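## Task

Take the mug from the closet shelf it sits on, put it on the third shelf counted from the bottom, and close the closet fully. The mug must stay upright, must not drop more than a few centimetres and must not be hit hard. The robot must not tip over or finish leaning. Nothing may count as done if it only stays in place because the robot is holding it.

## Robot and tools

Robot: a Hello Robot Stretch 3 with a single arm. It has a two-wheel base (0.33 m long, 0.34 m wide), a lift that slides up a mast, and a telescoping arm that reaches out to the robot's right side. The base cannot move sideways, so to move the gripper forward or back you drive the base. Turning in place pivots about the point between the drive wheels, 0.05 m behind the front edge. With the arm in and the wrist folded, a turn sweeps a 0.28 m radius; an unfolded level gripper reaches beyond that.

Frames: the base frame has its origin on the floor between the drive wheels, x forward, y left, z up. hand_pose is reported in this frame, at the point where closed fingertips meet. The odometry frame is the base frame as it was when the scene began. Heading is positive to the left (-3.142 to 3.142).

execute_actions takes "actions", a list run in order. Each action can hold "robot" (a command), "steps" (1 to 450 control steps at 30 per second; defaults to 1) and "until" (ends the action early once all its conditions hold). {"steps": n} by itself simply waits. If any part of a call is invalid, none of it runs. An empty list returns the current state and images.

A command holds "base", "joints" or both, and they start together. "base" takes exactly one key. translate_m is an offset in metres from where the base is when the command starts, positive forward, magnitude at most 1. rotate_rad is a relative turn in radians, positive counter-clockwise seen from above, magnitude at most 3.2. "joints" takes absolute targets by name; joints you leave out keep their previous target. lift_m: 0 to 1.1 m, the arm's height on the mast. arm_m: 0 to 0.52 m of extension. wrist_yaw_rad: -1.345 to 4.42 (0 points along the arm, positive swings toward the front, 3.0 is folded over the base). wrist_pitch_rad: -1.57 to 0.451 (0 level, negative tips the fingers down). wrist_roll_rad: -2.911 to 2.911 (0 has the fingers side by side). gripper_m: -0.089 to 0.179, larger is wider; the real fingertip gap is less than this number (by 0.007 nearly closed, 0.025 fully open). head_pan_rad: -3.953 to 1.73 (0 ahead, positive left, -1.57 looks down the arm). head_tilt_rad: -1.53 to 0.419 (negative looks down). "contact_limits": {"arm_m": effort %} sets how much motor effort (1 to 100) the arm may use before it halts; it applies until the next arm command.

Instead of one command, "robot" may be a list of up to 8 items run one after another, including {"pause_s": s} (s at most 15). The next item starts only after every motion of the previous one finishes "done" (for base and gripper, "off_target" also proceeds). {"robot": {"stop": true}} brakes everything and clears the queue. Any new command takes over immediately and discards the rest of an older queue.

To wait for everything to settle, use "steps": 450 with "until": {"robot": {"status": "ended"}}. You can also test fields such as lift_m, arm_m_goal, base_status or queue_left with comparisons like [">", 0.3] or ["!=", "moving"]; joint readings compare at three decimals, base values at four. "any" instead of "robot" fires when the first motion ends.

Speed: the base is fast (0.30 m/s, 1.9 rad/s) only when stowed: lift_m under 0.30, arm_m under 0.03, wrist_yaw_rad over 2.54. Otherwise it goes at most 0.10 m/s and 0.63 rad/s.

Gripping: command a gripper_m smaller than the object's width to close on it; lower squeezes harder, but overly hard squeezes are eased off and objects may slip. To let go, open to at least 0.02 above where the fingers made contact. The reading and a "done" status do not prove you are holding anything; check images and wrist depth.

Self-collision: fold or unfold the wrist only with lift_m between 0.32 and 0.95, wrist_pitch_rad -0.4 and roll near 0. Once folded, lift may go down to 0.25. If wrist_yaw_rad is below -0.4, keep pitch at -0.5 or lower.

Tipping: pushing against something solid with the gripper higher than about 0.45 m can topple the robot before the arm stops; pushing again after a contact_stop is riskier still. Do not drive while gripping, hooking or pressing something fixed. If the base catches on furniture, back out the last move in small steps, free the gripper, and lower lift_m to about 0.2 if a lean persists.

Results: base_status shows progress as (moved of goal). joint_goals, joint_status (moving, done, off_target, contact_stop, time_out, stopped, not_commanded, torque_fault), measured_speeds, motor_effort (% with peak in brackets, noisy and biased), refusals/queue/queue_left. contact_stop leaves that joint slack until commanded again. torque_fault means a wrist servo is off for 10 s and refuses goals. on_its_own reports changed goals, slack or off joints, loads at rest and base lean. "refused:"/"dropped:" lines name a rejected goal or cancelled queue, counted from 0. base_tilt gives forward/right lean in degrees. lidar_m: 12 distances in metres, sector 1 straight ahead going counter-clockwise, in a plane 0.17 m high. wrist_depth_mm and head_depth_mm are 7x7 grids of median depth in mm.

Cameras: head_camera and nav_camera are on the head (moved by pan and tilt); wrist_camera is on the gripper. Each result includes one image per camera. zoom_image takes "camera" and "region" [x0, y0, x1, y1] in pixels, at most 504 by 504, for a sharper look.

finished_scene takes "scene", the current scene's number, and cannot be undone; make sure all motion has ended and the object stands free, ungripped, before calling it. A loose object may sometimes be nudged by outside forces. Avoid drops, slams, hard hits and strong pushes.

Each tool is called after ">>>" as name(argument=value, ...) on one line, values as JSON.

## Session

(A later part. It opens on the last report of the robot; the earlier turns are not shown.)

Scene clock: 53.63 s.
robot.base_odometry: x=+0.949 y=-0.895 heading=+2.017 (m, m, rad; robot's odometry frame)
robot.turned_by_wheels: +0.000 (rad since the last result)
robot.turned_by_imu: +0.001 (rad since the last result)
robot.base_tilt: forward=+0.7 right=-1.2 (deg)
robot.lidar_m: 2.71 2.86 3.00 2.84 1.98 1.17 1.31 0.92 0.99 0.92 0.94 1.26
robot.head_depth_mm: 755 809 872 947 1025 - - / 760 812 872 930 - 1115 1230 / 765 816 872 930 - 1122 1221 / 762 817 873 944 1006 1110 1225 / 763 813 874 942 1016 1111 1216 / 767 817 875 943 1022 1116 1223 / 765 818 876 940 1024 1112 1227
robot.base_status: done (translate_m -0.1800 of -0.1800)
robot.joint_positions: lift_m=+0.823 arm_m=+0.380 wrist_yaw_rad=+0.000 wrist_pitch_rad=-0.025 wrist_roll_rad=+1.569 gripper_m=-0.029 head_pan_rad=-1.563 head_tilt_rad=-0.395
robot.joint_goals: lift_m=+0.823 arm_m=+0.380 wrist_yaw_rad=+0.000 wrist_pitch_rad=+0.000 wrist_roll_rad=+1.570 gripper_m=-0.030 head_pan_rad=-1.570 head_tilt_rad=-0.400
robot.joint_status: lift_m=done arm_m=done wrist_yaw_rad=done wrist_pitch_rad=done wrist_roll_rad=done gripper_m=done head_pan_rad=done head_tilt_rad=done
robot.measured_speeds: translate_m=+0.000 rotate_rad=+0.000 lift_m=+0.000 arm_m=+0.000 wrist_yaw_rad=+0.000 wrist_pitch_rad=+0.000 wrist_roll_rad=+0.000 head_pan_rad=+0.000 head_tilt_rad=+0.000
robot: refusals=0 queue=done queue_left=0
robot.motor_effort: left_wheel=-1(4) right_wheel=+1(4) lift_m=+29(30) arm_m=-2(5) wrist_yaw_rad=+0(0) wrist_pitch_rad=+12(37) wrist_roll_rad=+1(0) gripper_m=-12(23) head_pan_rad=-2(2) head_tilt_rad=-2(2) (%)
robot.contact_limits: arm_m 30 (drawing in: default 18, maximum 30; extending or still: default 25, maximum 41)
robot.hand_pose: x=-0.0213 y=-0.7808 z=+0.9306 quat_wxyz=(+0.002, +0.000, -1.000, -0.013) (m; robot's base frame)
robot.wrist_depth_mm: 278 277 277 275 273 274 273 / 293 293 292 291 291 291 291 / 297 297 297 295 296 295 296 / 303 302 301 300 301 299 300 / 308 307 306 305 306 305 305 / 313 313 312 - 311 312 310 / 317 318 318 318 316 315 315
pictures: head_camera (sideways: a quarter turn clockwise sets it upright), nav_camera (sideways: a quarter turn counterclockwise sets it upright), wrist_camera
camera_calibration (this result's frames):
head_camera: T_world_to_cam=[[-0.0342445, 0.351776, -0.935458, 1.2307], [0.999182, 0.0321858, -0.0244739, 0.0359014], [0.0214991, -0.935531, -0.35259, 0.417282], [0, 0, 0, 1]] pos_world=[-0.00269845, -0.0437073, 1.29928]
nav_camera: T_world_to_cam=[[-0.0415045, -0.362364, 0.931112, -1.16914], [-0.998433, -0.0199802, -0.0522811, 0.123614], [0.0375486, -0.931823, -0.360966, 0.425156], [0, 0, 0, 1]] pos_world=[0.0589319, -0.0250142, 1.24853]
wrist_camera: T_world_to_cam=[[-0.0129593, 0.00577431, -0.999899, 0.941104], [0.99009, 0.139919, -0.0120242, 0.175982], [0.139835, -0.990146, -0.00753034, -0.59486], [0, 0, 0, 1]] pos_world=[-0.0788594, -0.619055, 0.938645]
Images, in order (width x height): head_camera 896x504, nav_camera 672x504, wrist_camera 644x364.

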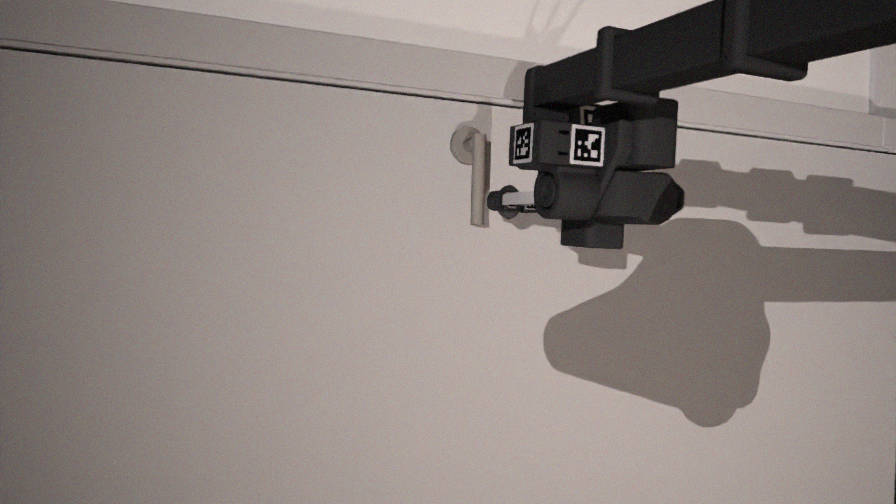

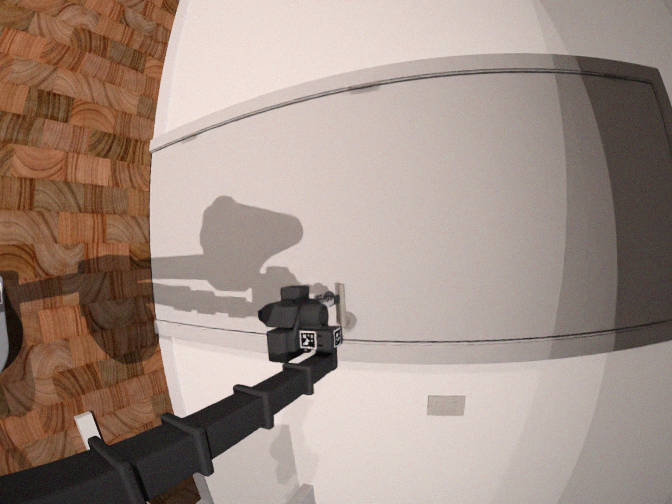

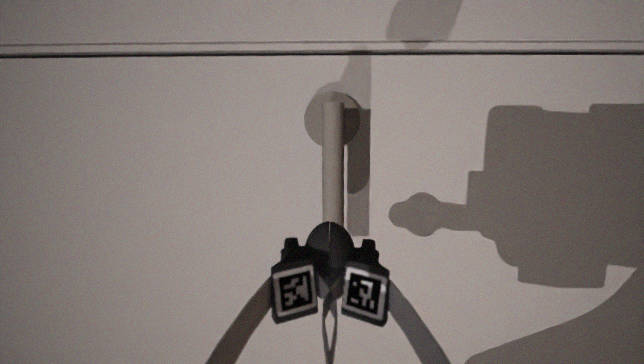

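>>> execute_actions(actions=[{"robot":[{"joints":{"gripper_m":0.08},"base":{"translate_m":0.012}},{"joints":{"arm_m":0.49}},{"joints":{"gripper_m":-0.07}},{"joints":{"lift_m":0.77,"wrist_pitch_rad":-0.1}}],"steps":300,"until":{"robot":{"status":"ended"}}},{"robot":{"joints":{"lift_m":0.75}},"steps":100,"until":{"robot":{"status":"ended"}}}])

Scene clock: 60.90 s.
robot.base_odometry: x=+0.944 y=-0.884 heading=+2.017 (m, m, rad; robot's odometry frame)
robot.turned_by_wheels: +0.000 (rad since the last result)
robot.turned_by_imu: +0.001 (rad since the last result)
robot.base_tilt: forward=+0.7 right=-1.2 (deg)
robot.lidar_m: 2.70 2.84 3.00 2.84 1.99 1.18 1.32 0.93 0.98 0.91 0.94 1.26
robot.head_depth_mm: 756 801 866 944 1024 - - / 762 811 870 925 - 1102 1217 / 760 816 870 927 - 1108 1218 / 763 814 872 939 1025 1107 1218 / 763 812 871 941 1019 1110 1225 / 766 817 874 941 1020 1112 1223 / 762 815 874 936 1019 1110 1228
robot.base_status: done (translate_m +0.0120 of +0.0120)
robot.joint_positions: lift_m=+0.800 arm_m=+0.491 wrist_yaw_rad=+0.001 wrist_pitch_rad=-0.004 wrist_roll_rad=+1.569 gripper_m=-0.065 head_pan_rad=-1.563 head_tilt_rad=-0.395
robot.joint_goals: lift_m=+0.800 arm_m=+0.490 wrist_yaw_rad=+0.000 wrist_pitch_rad=-0.100 wrist_roll_rad=+1.570 gripper_m=-0.066 head_pan_rad=-1.570 head_tilt_rad=-0.400
robot.joint_status: lift_m=contact_stop arm_m=done wrist_yaw_rad=done wrist_pitch_rad=off_target wrist_roll_rad=done gripper_m=done head_pan_rad=done head_tilt_rad=done
robot.measured_speeds: translate_m=+0.000 rotate_rad=+0.000 lift_m=+0.000 arm_m=+0.000 wrist_yaw_rad=+0.000 wrist_pitch_rad=+0.024 wrist_roll_rad=+0.000 head_pan_rad=+0.000 head_tilt_rad=+0.000
robot: refusals=0 queue=dropped queue_left=0
robot.on_its_own: lift_m is slack since a contact_stop, until your next command for it (your +0.750 is given up); wrist_pitch_rad is at rest, and its effort (-44) is outside its rest range (-20 to +32)
robot.motor_effort: left_wheel=+3(4) right_wheel=-2(6) lift_m=+22(30) arm_m=-6(7) wrist_yaw_rad=+0(1) wrist_pitch_rad=-44(48) wrist_roll_rad=+1(1) gripper_m=-38(99) head_pan_rad=-2(1) head_tilt_rad=-1(1) (%)
robot.hand_pose: x=-0.0212 y=-0.8919 z=+0.9136 quat_wxyz=(+0.002, +0.000, -1.000, -0.002) (m; robot's base frame)
robot.wrist_depth_mm: 184 183 181 179 177 176 174 / 187 186 184 173 180 179 177 / 191 189 187 176 183 181 179 / 194 191 190 186 186 184 182 / 196 195 193 142 189 187 186 / 200 198 197 144 192 190 188 / 205 202 199 198 196 193 191
pictures: head_camera (sideways: a quarter turn clockwise sets it upright), nav_camera (sideways: a quarter turn counterclockwise sets it upright), wrist_camera
replaced: robot.lift_m: its motion had ended contact_stop
camera_calibration (this result's frames):
head_camera: T_world_to_cam=[[-0.034246, 0.351963, -0.935387, 1.23061], [0.999182, 0.0321909, -0.024469, 0.035895], [0.0214988, -0.93546, -0.352777, 0.417525], [0, 0, 0, 1]] pos_world=[-0.00269845, -0.0437067, 1.29927]
nav_camera: T_world_to_cam=[[-0.041503, -0.36255, 0.93104, -1.16905], [-0.998433, -0.01997, -0.0522836, 0.123617], [0.0375483, -0.931751, -0.361152, 0.425398], [0, 0, 0, 1]] pos_world=[0.0589318, -0.0250035, 1.24853]
wrist_camera: T_world_to_cam=[[-0.0129515, -0.0154972, -0.999796, 0.905593], [0.990025, 0.140088, -0.0149963, 0.194063], [0.140292, -0.990018, 0.0135282, -0.724083], [0, 0, 0, 1]] pos_world=[-0.0788159, -0.730006, 0.918114]
Images, in order (width x height): head_camera 896x504, nav_camera 672x504, wrist_camera 644x364.

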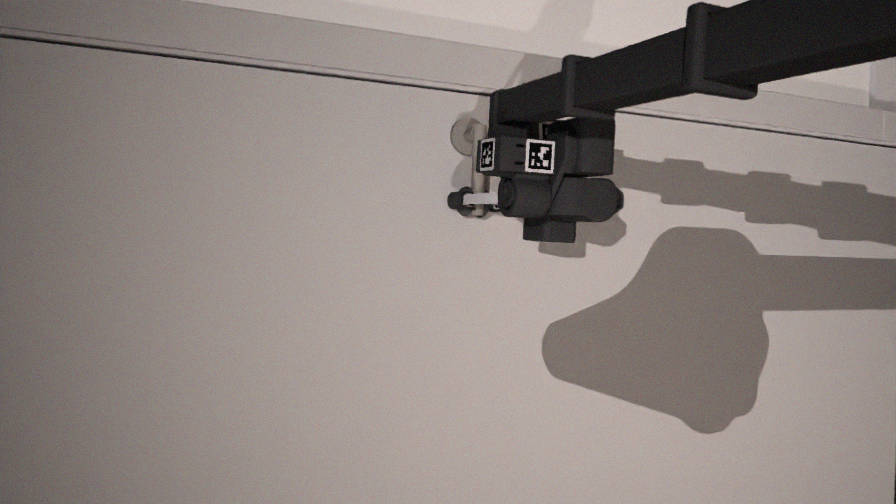

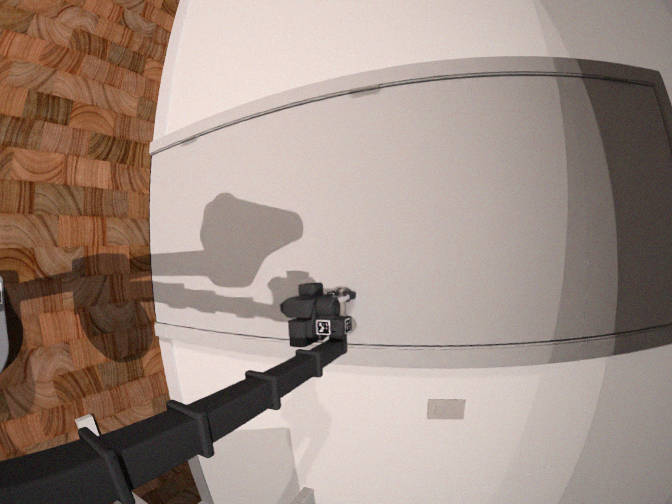

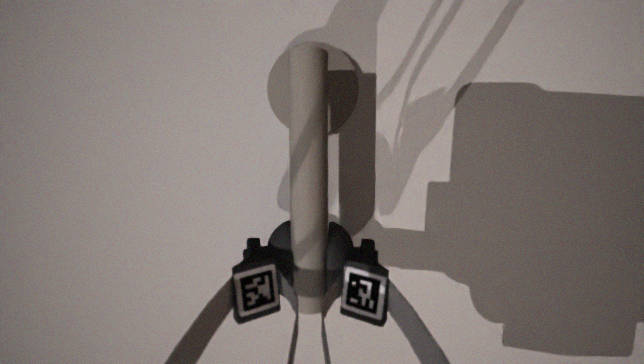

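Likely fixed handle. Now hooked; pull.

>>> execute_actions(actions=[{"robot":[{"joints":{"lift_m":0.82,"wrist_pitch_rad":0}},{"joints":{"arm_m":0.40},"contact_limits":{"arm_m":30}}],"steps":300,"until":{"robot":{"status":"ended"}}}])

Scene clock: 63.97 s.
robot.base_odometry: x=+0.944 y=-0.884 heading=+2.017 (m, m, rad; robot's odometry frame)
robot.turned_by_wheels: +0.000 (rad since the last result)
robot.turned_by_imu: +0.002 (rad since the last result)
robot.base_tilt: forward=+0.6 right=-1.2 (deg)
robot.lidar_m: 2.70 2.84 3.00 2.83 2.00 1.18 1.32 0.93 0.98 0.92 0.93 1.26
robot.head_depth_mm: 753 804 868 944 1022 - - / 760 814 870 933 - 1111 1230 / 761 812 872 927 - 1122 1217 / 764 814 873 944 1011 1110 1220 / 764 814 871 938 1020 1109 1221 / 765 814 874 942 1018 1113 1226 / 766 815 876 943 1022 1117 1229
robot.base_status: done (translate_m +0.0120 of +0.0120)
robot.joint_positions: lift_m=+0.820 arm_m=+0.400 wrist_yaw_rad=-0.002 wrist_pitch_rad=-0.024 wrist_roll_rad=+1.569 gripper_m=-0.055 head_pan_rad=-1.563 head_tilt_rad=-0.395
robot.joint_goals: lift_m=+0.820 arm_m=+0.400 wrist_yaw_rad=+0.000 wrist_pitch_rad=+0.000 wrist_roll_rad=+1.570 gripper_m=-0.056 head_pan_rad=-1.570 head_tilt_rad=-0.400
robot.joint_status: lift_m=done arm_m=done wrist_yaw_rad=done wrist_pitch_rad=done wrist_roll_rad=done gripper_m=done head_pan_rad=done head_tilt_rad=done
robot.measured_speeds: translate_m=+0.000 rotate_rad=+0.000 lift_m=+0.000 arm_m=+0.000 wrist_yaw_rad=+0.000 wrist_pitch_rad=+0.000 wrist_roll_rad=+0.000 head_pan_rad=+0.000 head_tilt_rad=+0.000
robot: refusals=0 queue=done queue_left=0
robot.on_its_own: gripper_m is held at -0.056, not at your -0.070, by its stall guard, which is not easing now
robot.motor_effort: left_wheel=-1(4) right_wheel=+1(3) lift_m=+29(32) arm_m=-2(13) wrist_yaw_rad=+2(3) wrist_pitch_rad=+11(41) wrist_roll_rad=+1(1) gripper_m=-22(39) head_pan_rad=-3(3) head_tilt_rad=-2(2) (%)
robot.contact_limits: arm_m 30 (drawing in: default 18, maximum 30; extending or still: default 25, maximum 41)
robot.hand_pose: x=-0.0219 y=-0.8009 z=+0.9279 quat_wxyz=(+0.001, -0.001, -1.000, -0.012) (m; robot's base frame)
robot.wrist_depth_mm: 264 264 263 263 261 261 261 / 273 272 273 270 271 270 269 / 280 276 277 275 275 275 273 / 281 282 281 280 280 279 277 / 285 284 285 283 284 281 282 / 291 290 292 - 287 287 288 / 297 297 295 295 295 292 291
pictures: head_camera (sideways: a quarter turn clockwise sets it upright), nav_camera (sideways: a quarter turn counterclockwise sets it upright), wrist_camera
camera_calibration (this result's frames):
head_camera: T_world_to_cam=[[-0.0342461, 0.35202, -0.935366, 1.23059], [0.999182, 0.0321917, -0.0244675, 0.0358931], [0.021498, -0.935439, -0.352834, 0.4176], [0, 0, 0, 1]] pos_world=[-0.00269848, -0.0437066, 1.29927]
nav_camera: T_world_to_cam=[[-0.0415029, -0.362606, 0.931018, -1.16902], [-0.998433, -0.0199661, -0.0522843, 0.123618], [0.0375474, -0.931728, -0.361209, 0.425472], [0, 0, 0, 1]] pos_world=[0.0589317, -0.0250003, 1.24852]
wrist_camera: T_world_to_cam=[[-0.0129105, 0.00470137, -0.999906, 0.937642], [0.99043, 0.13748, -0.0121418, 0.177535], [0.137409, -0.990493, -0.00643132, -0.615982], [0, 0, 0, 1]] pos_world=[-0.0790892, -0.638942, 0.935748]
Images, in order (width x height): head_camera 896x504, nav_camera 672x504, wrist_camera 644x364.

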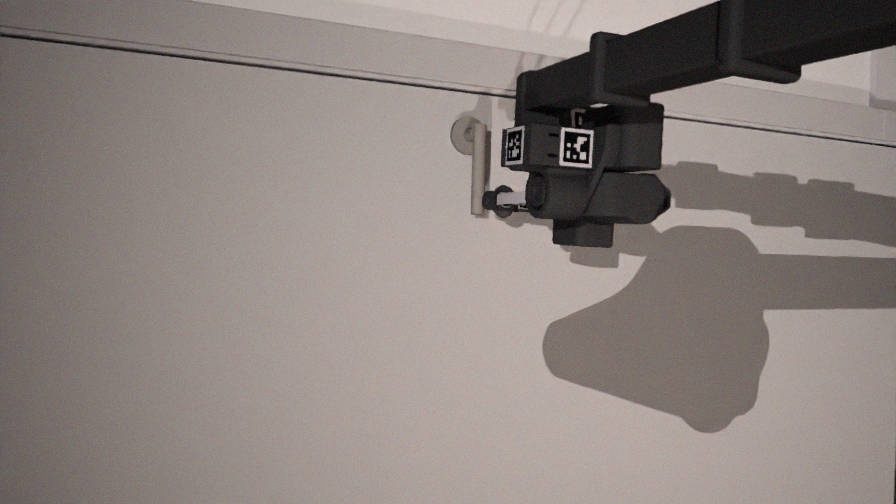

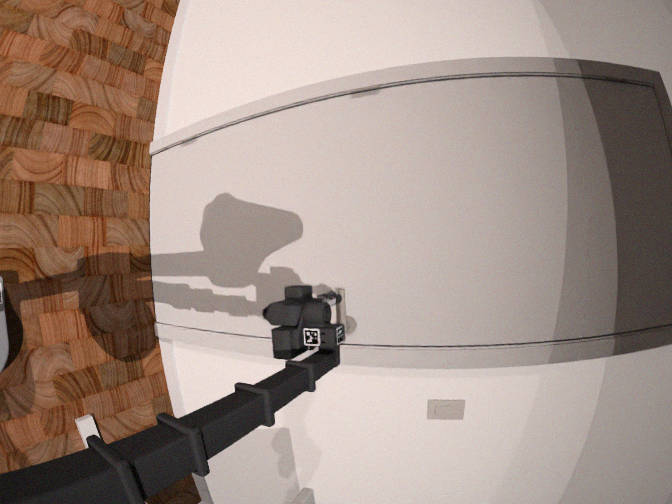

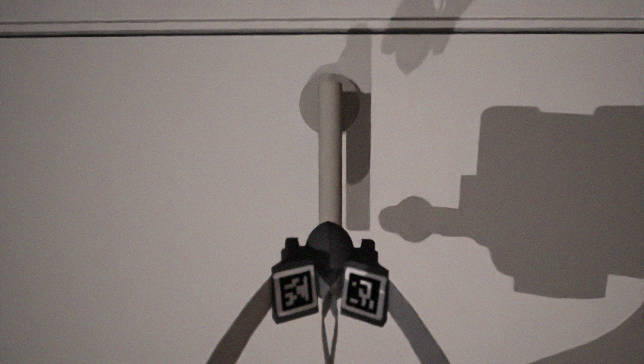

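>>> execute_actions(actions=[{"robot":[{"joints":{"arm_m":0.3}},{"joints":{"wrist_roll_rad":0,"wrist_pitch_rad":-0.3,"lift_m":0.95,"gripper_m":0.0},"base":{"translate_m":-0.015}},{"joints":{"arm_m":0.49}}],"steps":300,"until":{"robot":{"status":"ended"}}}])

Scene clock: 71.13 s.
robot.base_odometry: x=+0.951 y=-0.898 heading=+2.017 (m, m, rad; robot's odometry frame)
robot.turned_by_wheels: +0.000 (rad since the last result)
robot.turned_by_imu: +0.001 (rad since the last result)
robot.base_tilt: forward=+0.7 right=-1.2 (deg)
robot.lidar_m: 2.72 2.86 2.99 2.83 1.97 1.17 1.31 0.92 0.99 0.92 0.94 1.26
robot.head_depth_mm: 755 809 866 - 1052 1131 1238 / 761 812 863 947 1005 1109 1225 / 762 814 864 971 1015 1105 1216 / 765 814 873 939 1017 1113 1225 / 765 816 873 940 1019 1113 1221 / 765 815 875 942 1025 1115 1223 / 766 818 875 943 1022 1117 1232
robot.base_status: done (translate_m -0.0150 of -0.0150)
robot.joint_positions: lift_m=+0.950 arm_m=+0.490 wrist_yaw_rad=-0.002 wrist_pitch_rad=-0.314 wrist_roll_rad=+0.004 gripper_m=+0.000 head_pan_rad=-1.563 head_tilt_rad=-0.395
robot.joint_goals: lift_m=+0.950 arm_m=+0.490 wrist_yaw_rad=+0.000 wrist_pitch_rad=-0.300 wrist_roll_rad=+0.000 gripper_m=+0.000 head_pan_rad=-1.570 head_tilt_rad=-0.400
robot.joint_status: lift_m=done arm_m=done wrist_yaw_rad=done wrist_pitch_rad=done wrist_roll_rad=done gripper_m=done head_pan_rad=done head_tilt_rad=done
robot.measured_speeds: translate_m=+0.000 rotate_rad=+0.000 lift_m=+0.000 arm_m=+0.000 wrist_yaw_rad=+0.000 wrist_pitch_rad=+0.000 wrist_roll_rad=+0.000 head_pan_rad=+0.000 head_tilt_rad=+0.000
robot: refusals=0 queue=done queue_left=0
robot.motor_effort: left_wheel=+0(7) right_wheel=+1(4) lift_m=+29(29) arm_m=+3(3) wrist_yaw_rad=+2(1) wrist_pitch_rad=+6(10) wrist_roll_rad=-2(3) gripper_m=-2(80) head_pan_rad=-2(3) head_tilt_rad=-1(1) (%)
robot.hand_pose: x=-0.0219 y=-0.8709 z=+0.9864 quat_wxyz=(+0.697, +0.110, -0.700, -0.112) (m; robot's base frame)
robot.wrist_depth_mm: 157 159 160 160 162 164 159 / 168 169 170 172 173 174 168 / 179 181 182 183 186 188 179 / 194 195 197 199 200 202 192 / 211 212 214 212 218 217 209 / 229 231 232 - 225 236 237 / 252 254 258 193 193 256 297
pictures: head_camera (sideways: a quarter turn clockwise sets it upright), nav_camera (sideways: a quarter turn counterclockwise sets it upright), wrist_camera
camera_calibration (this result's frames):
head_camera: T_world_to_cam=[[-0.0342455, 0.35202, -0.935366, 1.23059], [0.999182, 0.0321899, -0.0244675, 0.0358931], [0.0214963, -0.935439, -0.352834, 0.4176], [0, 0, 0, 1]] pos_world=[-0.00269856, -0.0437066, 1.29927]
nav_camera: T_world_to_cam=[[-0.0415035, -0.362606, 0.931018, -1.16902], [-0.998433, -0.0199643, -0.0522843, 0.123618], [0.0375458, -0.931729, -0.361209, 0.425472], [0, 0, 0, 1]] pos_world=[0.0589317, -0.0250004, 1.24852]
wrist_camera: T_world_to_cam=[[-0.999812, -0.0193656, -0.00029134, -0.032151], [-0.00824464, 0.439171, -0.898366, 1.30292], [0.0175254, -0.898195, -0.439248, -0.180332], [0, 0, 0, 1]] pos_world=[-0.0182425, -0.7348, 1.09128]
Images, in order (width x height): head_camera 896x504, nav_camera 672x504, wrist_camera 644x364.

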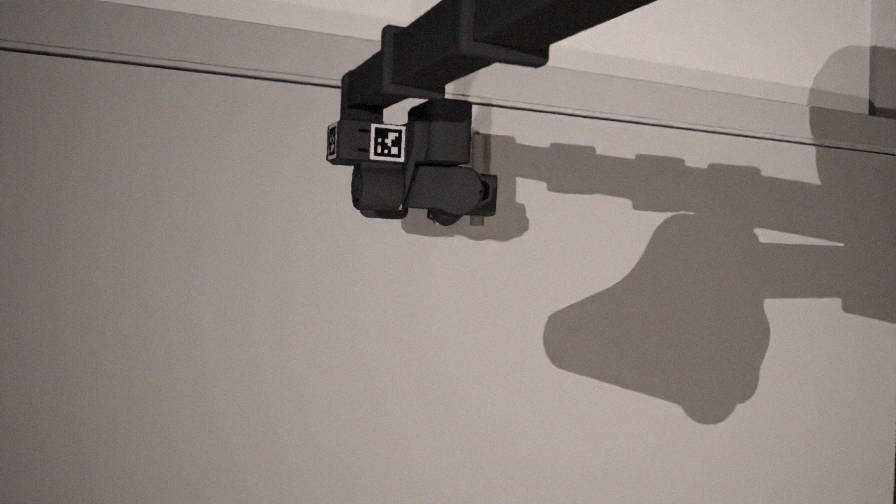

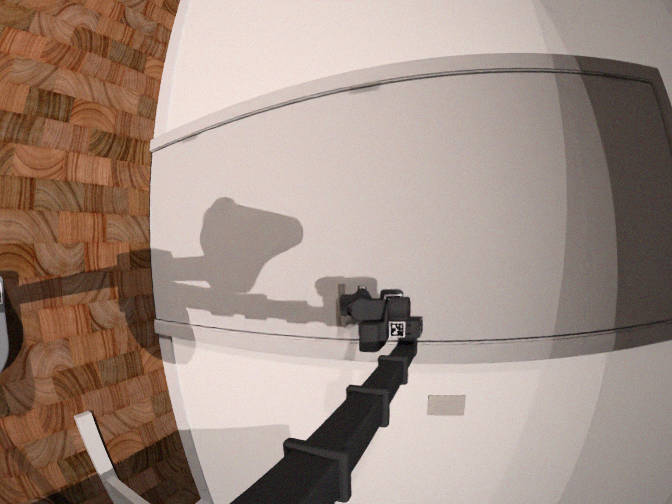

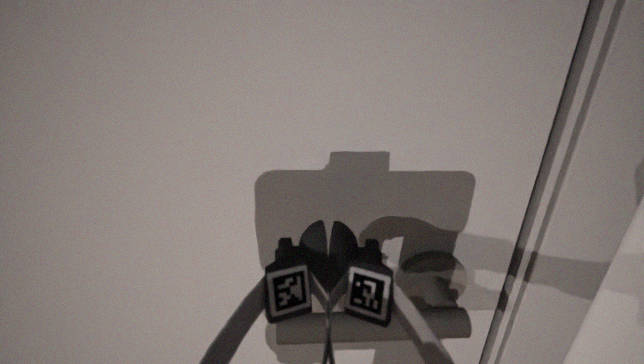

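>>> execute_actions(actions=[{"robot":[{"joints":{"arm_m":0.51}},{"joints":{"lift_m":0.84}}],"steps":300,"until":{"robot":{"status":"ended"}}}])

Scene clock: 73.80 s.
robot.base_odometry: x=+0.951 y=-0.898 heading=+2.017 (m, m, rad; robot's odometry frame)
robot.turned_by_wheels: +0.000 (rad since the last result)
robot.turned_by_imu: +0.000 (rad since the last result)
robot.base_tilt: forward=+0.8 right=-1.3 (deg)
robot.lidar_m: 2.71 2.86 3.00 2.84 1.97 1.16 1.31 0.92 0.99 0.92 0.94 1.26
robot.head_depth_mm: 756 810 868 947 - 1145 1261 / 761 816 869 - 1015 1103 1224 / 764 815 873 - 1029 1112 1218 / 764 814 874 941 1016 1108 1216 / 765 819 872 943 1020 1115 1224 / 766 819 876 945 1024 1117 1226 / 767 818 876 947 1022 1115 1228
robot.base_status: done (translate_m -0.0150 of -0.0150)
robot.joint_positions: lift_m=+0.884 arm_m=+0.510 wrist_yaw_rad=-0.002 wrist_pitch_rad=-0.226 wrist_roll_rad=+0.004 gripper_m=+0.000 head_pan_rad=-1.563 head_tilt_rad=-0.396
robot.joint_goals: lift_m=+0.885 arm_m=+0.510 wrist_yaw_rad=+0.000 wrist_pitch_rad=-0.300 wrist_roll_rad=+0.000 gripper_m=+0.000 head_pan_rad=-1.570 head_tilt_rad=-0.400
robot.joint_status: lift_m=contact_stop arm_m=done wrist_yaw_rad=done wrist_pitch_rad=done wrist_roll_rad=done gripper_m=done head_pan_rad=done head_tilt_rad=done
robot.measured_speeds: translate_m=+0.000 rotate_rad=+0.000 lift_m=-0.013 arm_m=+0.001 wrist_yaw_rad=+0.000 wrist_pitch_rad=+0.168 wrist_roll_rad=+0.000 head_pan_rad=+0.000 head_tilt_rad=+0.000
robot: refusals=0 queue=dropped queue_left=0
robot.on_its_own: lift_m is slack since a contact_stop, until your next command for it (your +0.840 is given up)
robot.motor_effort: left_wheel=-1(1) right_wheel=+1(1) lift_m=+29(30) arm_m=+1(3) wrist_yaw_rad=+1(1) wrist_pitch_rad=-39(39) wrist_roll_rad=-1(2) gripper_m=-3(2) head_pan_rad=-2(3) head_tilt_rad=-1(2) (%)
robot.hand_pose: x=-0.0219 y=-0.8992 z=+0.9421 quat_wxyz=(+0.702, +0.079, -0.704, -0.081) (m; robot's base frame)
robot.wrist_depth_mm: 142 143 144 145 146 147 146 / 150 151 152 153 153 155 153 / 157 159 160 161 163 164 159 / 168 168 170 171 172 174 168 / 177 179 181 179 181 183 176 / 190 192 192 - 183 194 187 / 204 205 208 209 212 211 201
pictures: head_camera (sideways: a quarter turn clockwise sets it upright), nav_camera (sideways: a quarter turn counterclockwise sets it upright), wrist_camera
camera_calibration (this result's frames):
head_camera: T_world_to_cam=[[-0.0342478, 0.352128, -0.935325, 1.23053], [0.999182, 0.0321969, -0.0244646, 0.0358894], [0.0214999, -0.935398, -0.352943, 0.417741], [0, 0, 0, 1]] pos_world=[-0.00269838, -0.0437063, 1.29926]
nav_camera: T_world_to_cam=[[-0.0415012, -0.362714, 0.930976, -1.16896], [-0.998433, -0.0199624, -0.0522858, 0.12362], [0.0375493, -0.931686, -0.361318, 0.425613], [0, 0, 0, 1]] pos_world=[0.0589317, -0.024994, 1.24852]
wrist_camera: T_world_to_cam=[[-0.999805, -0.0196097, 0.00241818, -0.0354704], [-0.00928281, 0.358157, -0.933615, 1.23586], [0.0174418, -0.933455, -0.35827, -0.333142], [0, 0, 0, 1]] pos_world=[-0.0181806, -0.7543, 1.03455]
Images, in order (width x height): head_camera 896x504, nav_camera 672x504, wrist_camera 644x364.

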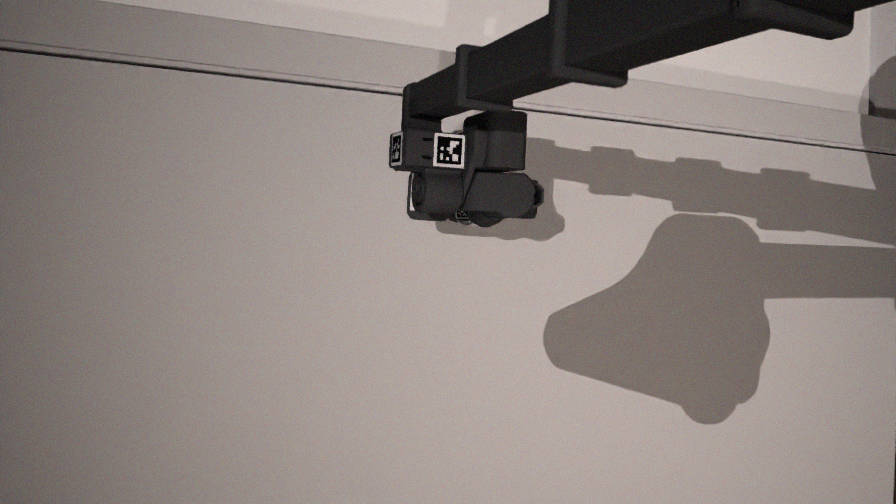

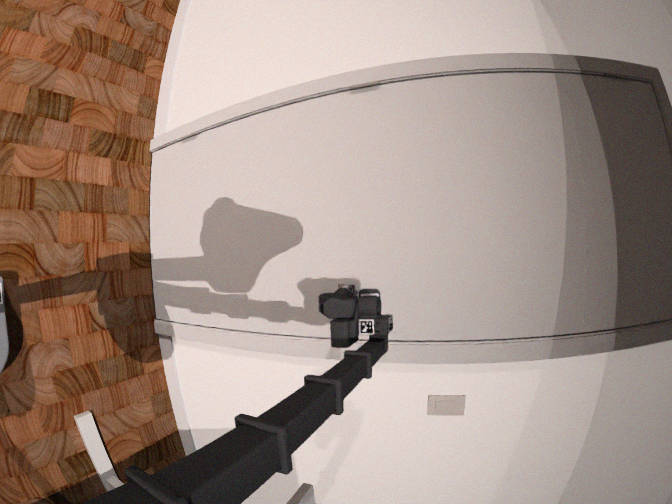

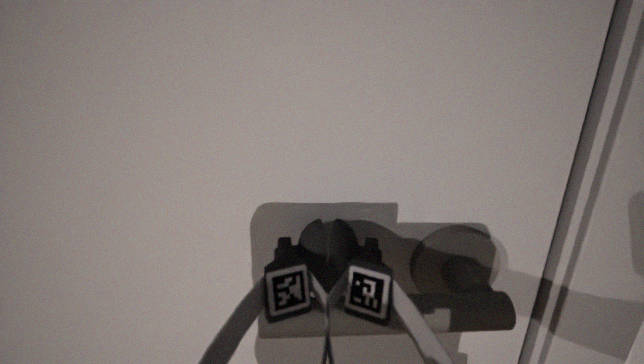

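>>> execute_actions(actions=[{"robot":{"joints":{"lift_m":0.895,"wrist_pitch_rad":-0.45}},"steps":40},{"robot":{"joints":{"arm_m":0.42},"contact_limits":{"arm_m":30}},"steps":200,"until":{"robot":{"status":"ended"}}}])

Scene clock: 77.83 s.
robot.base_odometry: x=+0.951 y=-0.897 heading=+2.017 (m, m, rad; robot's odometry frame)
robot.turned_by_wheels: +0.000 (rad since the last result)
robot.turned_by_imu: +0.003 (rad since the last result)
robot.base_tilt: forward=+0.8 right=-1.2 (deg)
robot.lidar_m: 2.72 2.86 2.98 2.84 1.96 1.16 1.31 0.92 0.99 0.91 0.94 1.26
robot.head_depth_mm: 754 805 870 939 - 1150 1240 / 761 813 869 913 1031 1106 1228 / 761 815 869 920 1042 1111 1219 / 764 815 871 939 1018 1114 1226 / 765 817 874 942 1024 1114 1226 / 765 819 877 944 1022 1115 1232 / 767 820 879 947 1024 1117 1237
robot.base_status: done (translate_m -0.0150 of -0.0150)
robot.joint_positions: lift_m=+0.895 arm_m=+0.420 wrist_yaw_rad=+0.000 wrist_pitch_rad=-0.462 wrist_roll_rad=+0.003 gripper_m=+0.000 head_pan_rad=-1.563 head_tilt_rad=-0.397
robot.joint_goals: lift_m=+0.895 arm_m=+0.420 wrist_yaw_rad=+0.000 wrist_pitch_rad=-0.450 wrist_roll_rad=+0.000 gripper_m=+0.000 head_pan_rad=-1.570 head_tilt_rad=-0.400
robot.joint_status: lift_m=done arm_m=done wrist_yaw_rad=done wrist_pitch_rad=off_target wrist_roll_rad=done gripper_m=done head_pan_rad=done head_tilt_rad=done
robot.measured_speeds: translate_m=+0.000 rotate_rad=+0.001 lift_m=+0.000 arm_m=+0.000 wrist_yaw_rad=+0.000 wrist_pitch_rad=+0.000 wrist_roll_rad=+0.000 head_pan_rad=+0.000 head_tilt_rad=+0.000
robot: refusals=0 queue=done queue_left=0
robot.motor_effort: left_wheel=-1(6) right_wheel=+0(7) lift_m=+21(26) arm_m=-2(16) wrist_yaw_rad=+0(1) wrist_pitch_rad=+5(90) wrist_roll_rad=-1(1) gripper_m=-2(5) head_pan_rad=-2(2) head_tilt_rad=-1(1) (%)
robot.contact_limits: arm_m 30 (drawing in: default 18, maximum 30; extending or still: default 25, maximum 41)
robot.hand_pose: x=-0.0216 y=-0.7839 z=+0.8981 quat_wxyz=(+0.687, +0.162, -0.689, -0.163) (m; robot's base frame)
robot.wrist_depth_mm: 220 221 222 224 226 225 221 / 240 241 243 244 246 244 261 / 263 264 267 260 251 267 297 / 290 295 296 299 302 296 334 / 326 330 335 329 341 336 377 / 373 376 380 - 380 413 438 / 439 436 444 451 457 497 514
pictures: head_camera (sideways: a quarter turn clockwise sets it upright), nav_camera (sideways: a quarter turn counterclockwise sets it upright), wrist_camera
camera_calibration (this result's frames):
head_camera: T_world_to_cam=[[-0.0342176, 0.353492, -0.934812, 1.22986], [0.999186, 0.0321177, -0.0244289, 0.0358428], [0.0213885, -0.934886, -0.354303, 0.419512], [0, 0, 0, 1]] pos_world=[-0.00270343, -0.0437014, 1.2992]
nav_camera: T_world_to_cam=[[-0.0415326, -0.364063, 0.930448, -1.16827], [-0.998435, -0.0197716, -0.0523036, 0.123643], [0.0374383, -0.931164, -0.362672, 0.427377], [0, 0, 0, 1]] pos_world=[0.0589283, -0.0249224, 1.24848]
wrist_camera: T_world_to_cam=[[-0.99978, -0.0208198, -0.00236729, -0.02947], [-0.00985325, 0.566826, -0.823779, 1.21836], [0.0184928, -0.823575, -0.566906, 0.0322345], [0, 0, 0, 1]] pos_world=[-0.0180548, -0.664665, 1.02186]
Images, in order (width x height): head_camera 896x504, nav_camera 672x504, wrist_camera 644x364.

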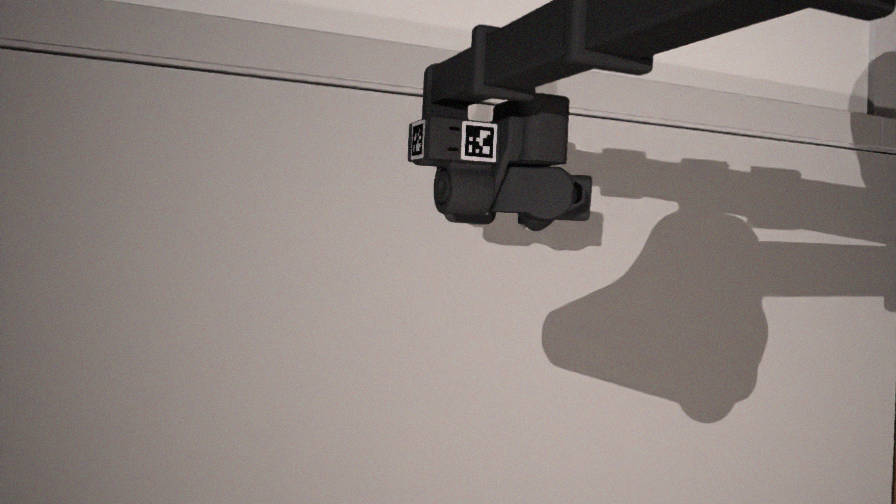

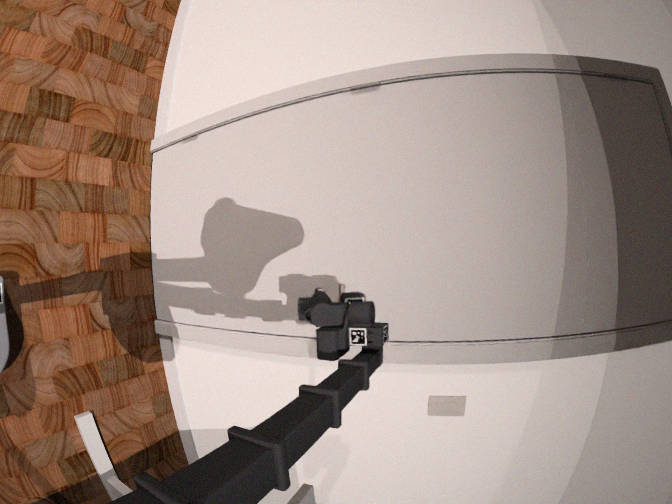

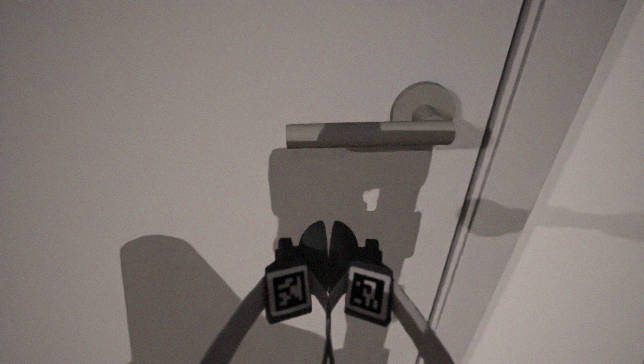

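>>> execute_actions(actions=[{"robot":[{"joints":{"arm_m":0.1},"base":{"rotate_rad":-0.5}},{"base":{"translate_m":0.355},"joints":{"wrist_pitch_rad":-1.25,"lift_m":1.1}},{"base":{"rotate_rad":0.5}},{"base":{"translate_m":-0.311}},{"joints":{"arm_m":0.46}}],"steps":450,"until":{"robot":{"status":"ended"}}},{"steps":200,"until":{"robot":{"status":"ended"}}}])

Scene clock: 97.03 s.
robot.base_odometry: x=+1.104 y=-0.824 heading=+2.017 (m, m, rad; robot's odometry frame)
robot.turned_by_wheels: +0.000 (rad since the last result)
robot.turned_by_imu: +0.003 (rad since the last result)
robot.base_tilt: forward=+0.8 right=-1.2 (deg)
robot.lidar_m: 2.49 2.86 3.19 3.01 1.28 1.30 1.30 0.85 0.78 0.75 0.77 1.03
robot.head_depth_mm: 613 664 696 742 818 902 1005 / 613 643 709 755 816 887 975 / 615 643 - 762 820 896 983 / 615 660 704 759 822 895 985 / 616 658 706 760 823 900 991 / 619 659 707 763 821 899 989 / 618 660 706 762 824 902 992
robot.base_status: done (translate_m -0.3110 of -0.3110)
robot.joint_positions: lift_m=+1.100 arm_m=+0.460 wrist_yaw_rad=+0.000 wrist_pitch_rad=-1.250 wrist_roll_rad=+0.003 gripper_m=+0.000 head_pan_rad=-1.563 head_tilt_rad=-0.397
robot.joint_goals: lift_m=+1.100 arm_m=+0.460 wrist_yaw_rad=+0.000 wrist_pitch_rad=-1.250 wrist_roll_rad=+0.000 gripper_m=+0.000 head_pan_rad=-1.570 head_tilt_rad=-0.400
robot.joint_status: lift_m=done arm_m=done wrist_yaw_rad=done wrist_pitch_rad=done wrist_roll_rad=done gripper_m=done head_pan_rad=done head_tilt_rad=done
robot.measured_speeds: translate_m=+0.000 rotate_rad=+0.000 lift_m=+0.000 arm_m=+0.000 wrist_yaw_rad=+0.000 wrist_pitch_rad=+0.000 wrist_roll_rad=+0.000 head_pan_rad=+0.000 head_tilt_rad=+0.000
robot: refusals=0 queue=done queue_left=0
robot.motor_effort: left_wheel=-2(9) right_wheel=+2(9) lift_m=+29(31) arm_m=+2(2) wrist_yaw_rad=+0(1) wrist_pitch_rad=-1(9) wrist_roll_rad=-1(1) gripper_m=-3(3) head_pan_rad=-3(2) head_tilt_rad=-1(1) (%)
robot.hand_pose: x=-0.0216 y=-0.6626 z=+0.9877 quat_wxyz=(+0.573, +0.413, -0.574, -0.415) (m; robot's base frame)
robot.wrist_depth_mm: 107 108 110 112 114 116 118 / 138 140 144 148 152 155 152 / 195 201 208 215 220 223 204 / 338 348 375 293 230 569 617 / - - - - - - - / - - - - - - - / - - - - - - -
pictures: head_camera (sideways: a quarter turn clockwise sets it upright), nav_camera (sideways: a quarter turn counterclockwise sets it upright), wrist_camera
camera_calibration (this result's frames):
head_camera: T_world_to_cam=[[-0.0342148, 0.353492, -0.934812, 1.22986], [0.999186, 0.0321098, -0.0244289, 0.0358428], [0.0213812, -0.934886, -0.354303, 0.419512], [0, 0, 0, 1]] pos_world=[-0.00270377, -0.0437013, 1.2992]
nav_camera: T_world_to_cam=[[-0.0415355, -0.364063, 0.930448, -1.16827], [-0.998436, -0.0197638, -0.0523036, 0.123643], [0.037431, -0.931165, -0.362672, 0.427377], [0, 0, 0, 1]] pos_world=[0.0589281, -0.0249228, 1.24848]
wrist_camera: T_world_to_cam=[[-0.999789, -0.0123542, -0.0163952, -0.00731443], [-0.00921237, 0.983718, -0.179482, 0.863388], [0.0183457, -0.179293, -0.983625, 1.02142], [0, 0, 0, 1]] pos_world=[-0.0180976, -0.666288, 1.15953]
Images, in order (width x height): head_camera 896x504, nav_camera 672x504, wrist_camera 644x364.

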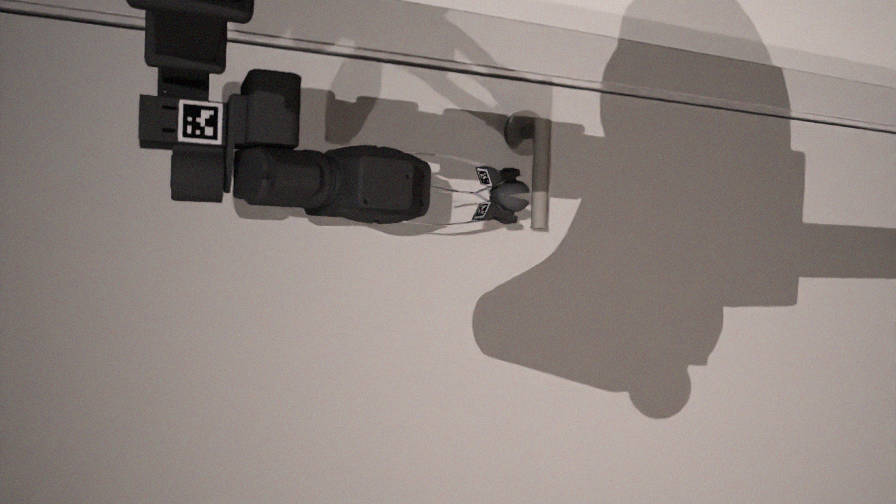

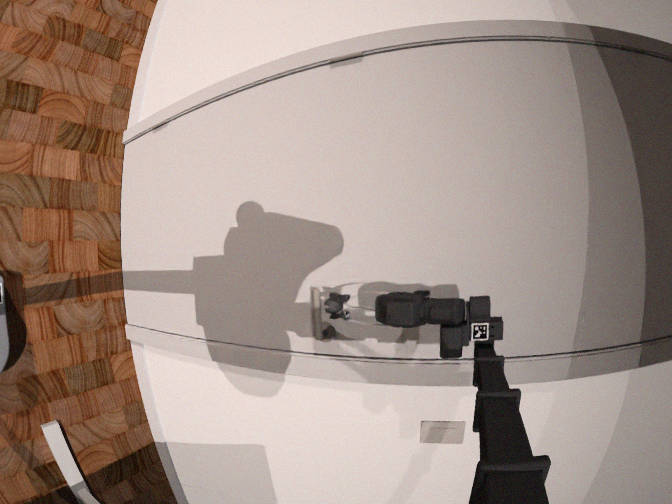

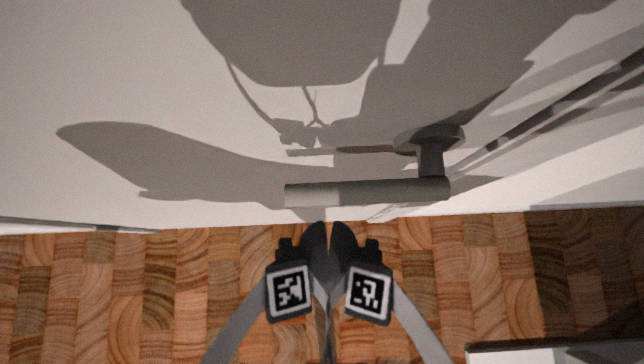

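>>> execute_actions(actions=[{"robot":[{"joints":{"arm_m":0.5}},{"joints":{"lift_m":1.02}}],"steps":300,"until":{"robot":{"status":"ended"}}}])

Scene clock: 99.80 s.
robot.base_odometry: x=+1.104 y=-0.824 heading=+2.017 (m, m, rad; robot's odometry frame)
robot.turned_by_wheels: +0.000 (rad since the last result)
robot.turned_by_imu: +0.001 (rad since the last result)
robot.base_tilt: forward=+0.5 right=-1.6 (deg)
robot.lidar_m: 2.49 2.86 3.16 3.01 1.28 1.30 1.30 0.85 0.78 0.75 0.77 1.04
robot.head_depth_mm: 617 652 713 753 826 909 1012 / 621 656 724 761 822 894 978 / 623 657 - 775 826 901 993 / 624 666 713 765 827 902 988 / 624 667 712 768 827 903 992 / 626 667 714 767 832 903 994 / 625 667 717 770 833 909 1001
robot.base_status: done (translate_m -0.3110 of -0.3110)
robot.joint_positions: lift_m=+1.057 arm_m=+0.500 wrist_yaw_rad=+0.000 wrist_pitch_rad=-1.234 wrist_roll_rad=+0.003 gripper_m=+0.000 head_pan_rad=-1.563 head_tilt_rad=-0.397
robot.joint_goals: lift_m=+1.057 arm_m=+0.500 wrist_yaw_rad=+0.000 wrist_pitch_rad=-1.250 wrist_roll_rad=+0.000 gripper_m=+0.000 head_pan_rad=-1.570 head_tilt_rad=-0.400
robot.joint_status: lift_m=contact_stop arm_m=done wrist_yaw_rad=done wrist_pitch_rad=done wrist_roll_rad=done gripper_m=done head_pan_rad=done head_tilt_rad=done
robot.measured_speeds: translate_m=+0.000 rotate_rad=-0.001 lift_m=+0.000 arm_m=+0.000 wrist_yaw_rad=+0.000 wrist_pitch_rad=+0.264 wrist_roll_rad=+0.000 head_pan_rad=+0.000 head_tilt_rad=+0.000
robot: refusals=0 queue=dropped queue_left=0
robot.on_its_own: lift_m is slack since a contact_stop, until your next command for it (your +1.020 is given up)
robot.motor_effort: left_wheel=-10(10) right_wheel=+1(2) lift_m=+15(27) arm_m=+3(3) wrist_yaw_rad=+0(1) wrist_pitch_rad=-15(15) wrist_roll_rad=-1(1) gripper_m=-4(4) head_pan_rad=-1(3) head_tilt_rad=-1(1) (%)
robot.hand_pose: x=-0.0216 y=-0.7066 z=+0.9463 quat_wxyz=(+0.576, +0.408, -0.577, -0.410) (m; robot's base frame)
robot.wrist_depth_mm: - 58 59 60 61 62 63 / - 75 77 78 80 82 84 / 107 105 108 112 115 119 124 / 169 174 184 194 186 206 175 / 466 524 615 362 186 - - / - - - - - - - / - - - - - - -
pictures: head_camera (sideways: a quarter turn clockwise sets it upright), nav_camera (sideways: a quarter turn counterclockwise sets it upright), wrist_camera
camera_calibration (this result's frames):
head_camera: T_world_to_cam=[[-0.0342137, 0.353507, -0.934806, 1.22985], [0.999186, 0.0321066, -0.0244285, 0.0358423], [0.0213778, -0.934881, -0.354318, 0.419531], [0, 0, 0, 1]] pos_world=[-0.00270393, -0.0437013, 1.2992]
nav_camera: T_world_to_cam=[[-0.0415367, -0.364077, 0.930442, -1.16827], [-0.998436, -0.0197594, -0.0523038, 0.123644], [0.0374276, -0.931159, -0.362687, 0.427396], [0, 0, 0, 1]] pos_world=[0.058928, -0.0249222, 1.24848]
wrist_camera: T_world_to_cam=[[-0.999789, -0.0126066, -0.0161954, -0.00890513], [-0.00920916, 0.980774, -0.194931, 0.911722], [0.0183414, -0.194741, -0.980683, 0.959095], [0, 0, 0, 1]] pos_world=[-0.0180982, -0.707531, 1.11815]
Images, in order (width x height): head_camera 896x504, nav_camera 672x504, wrist_camera 644x364.

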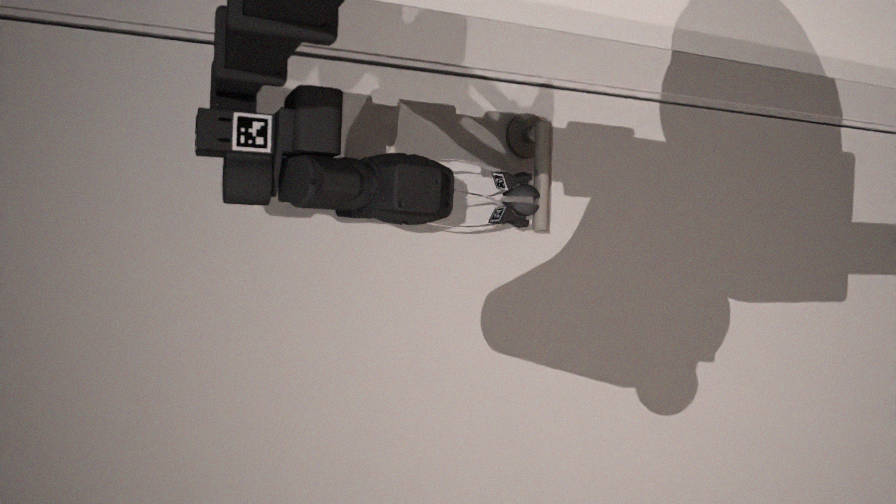

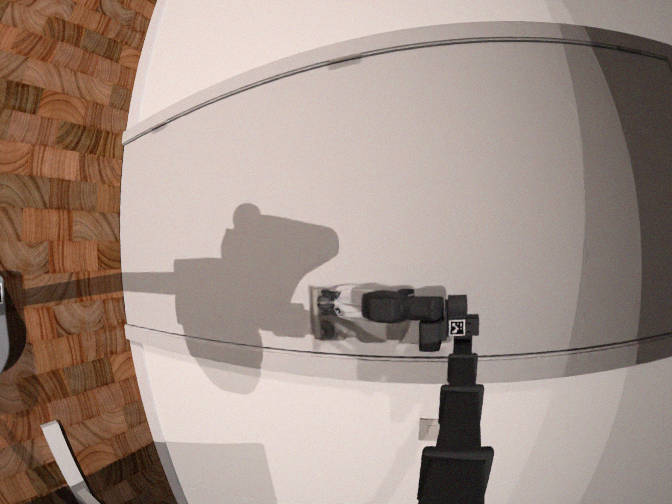

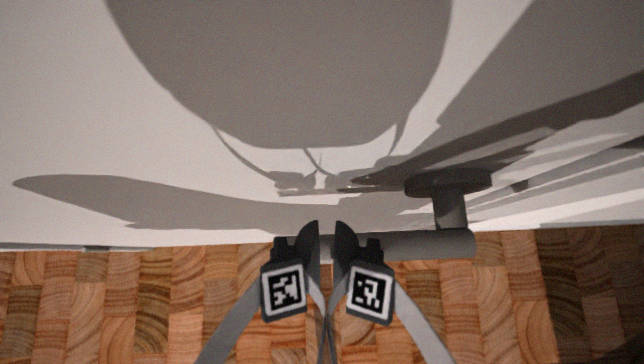

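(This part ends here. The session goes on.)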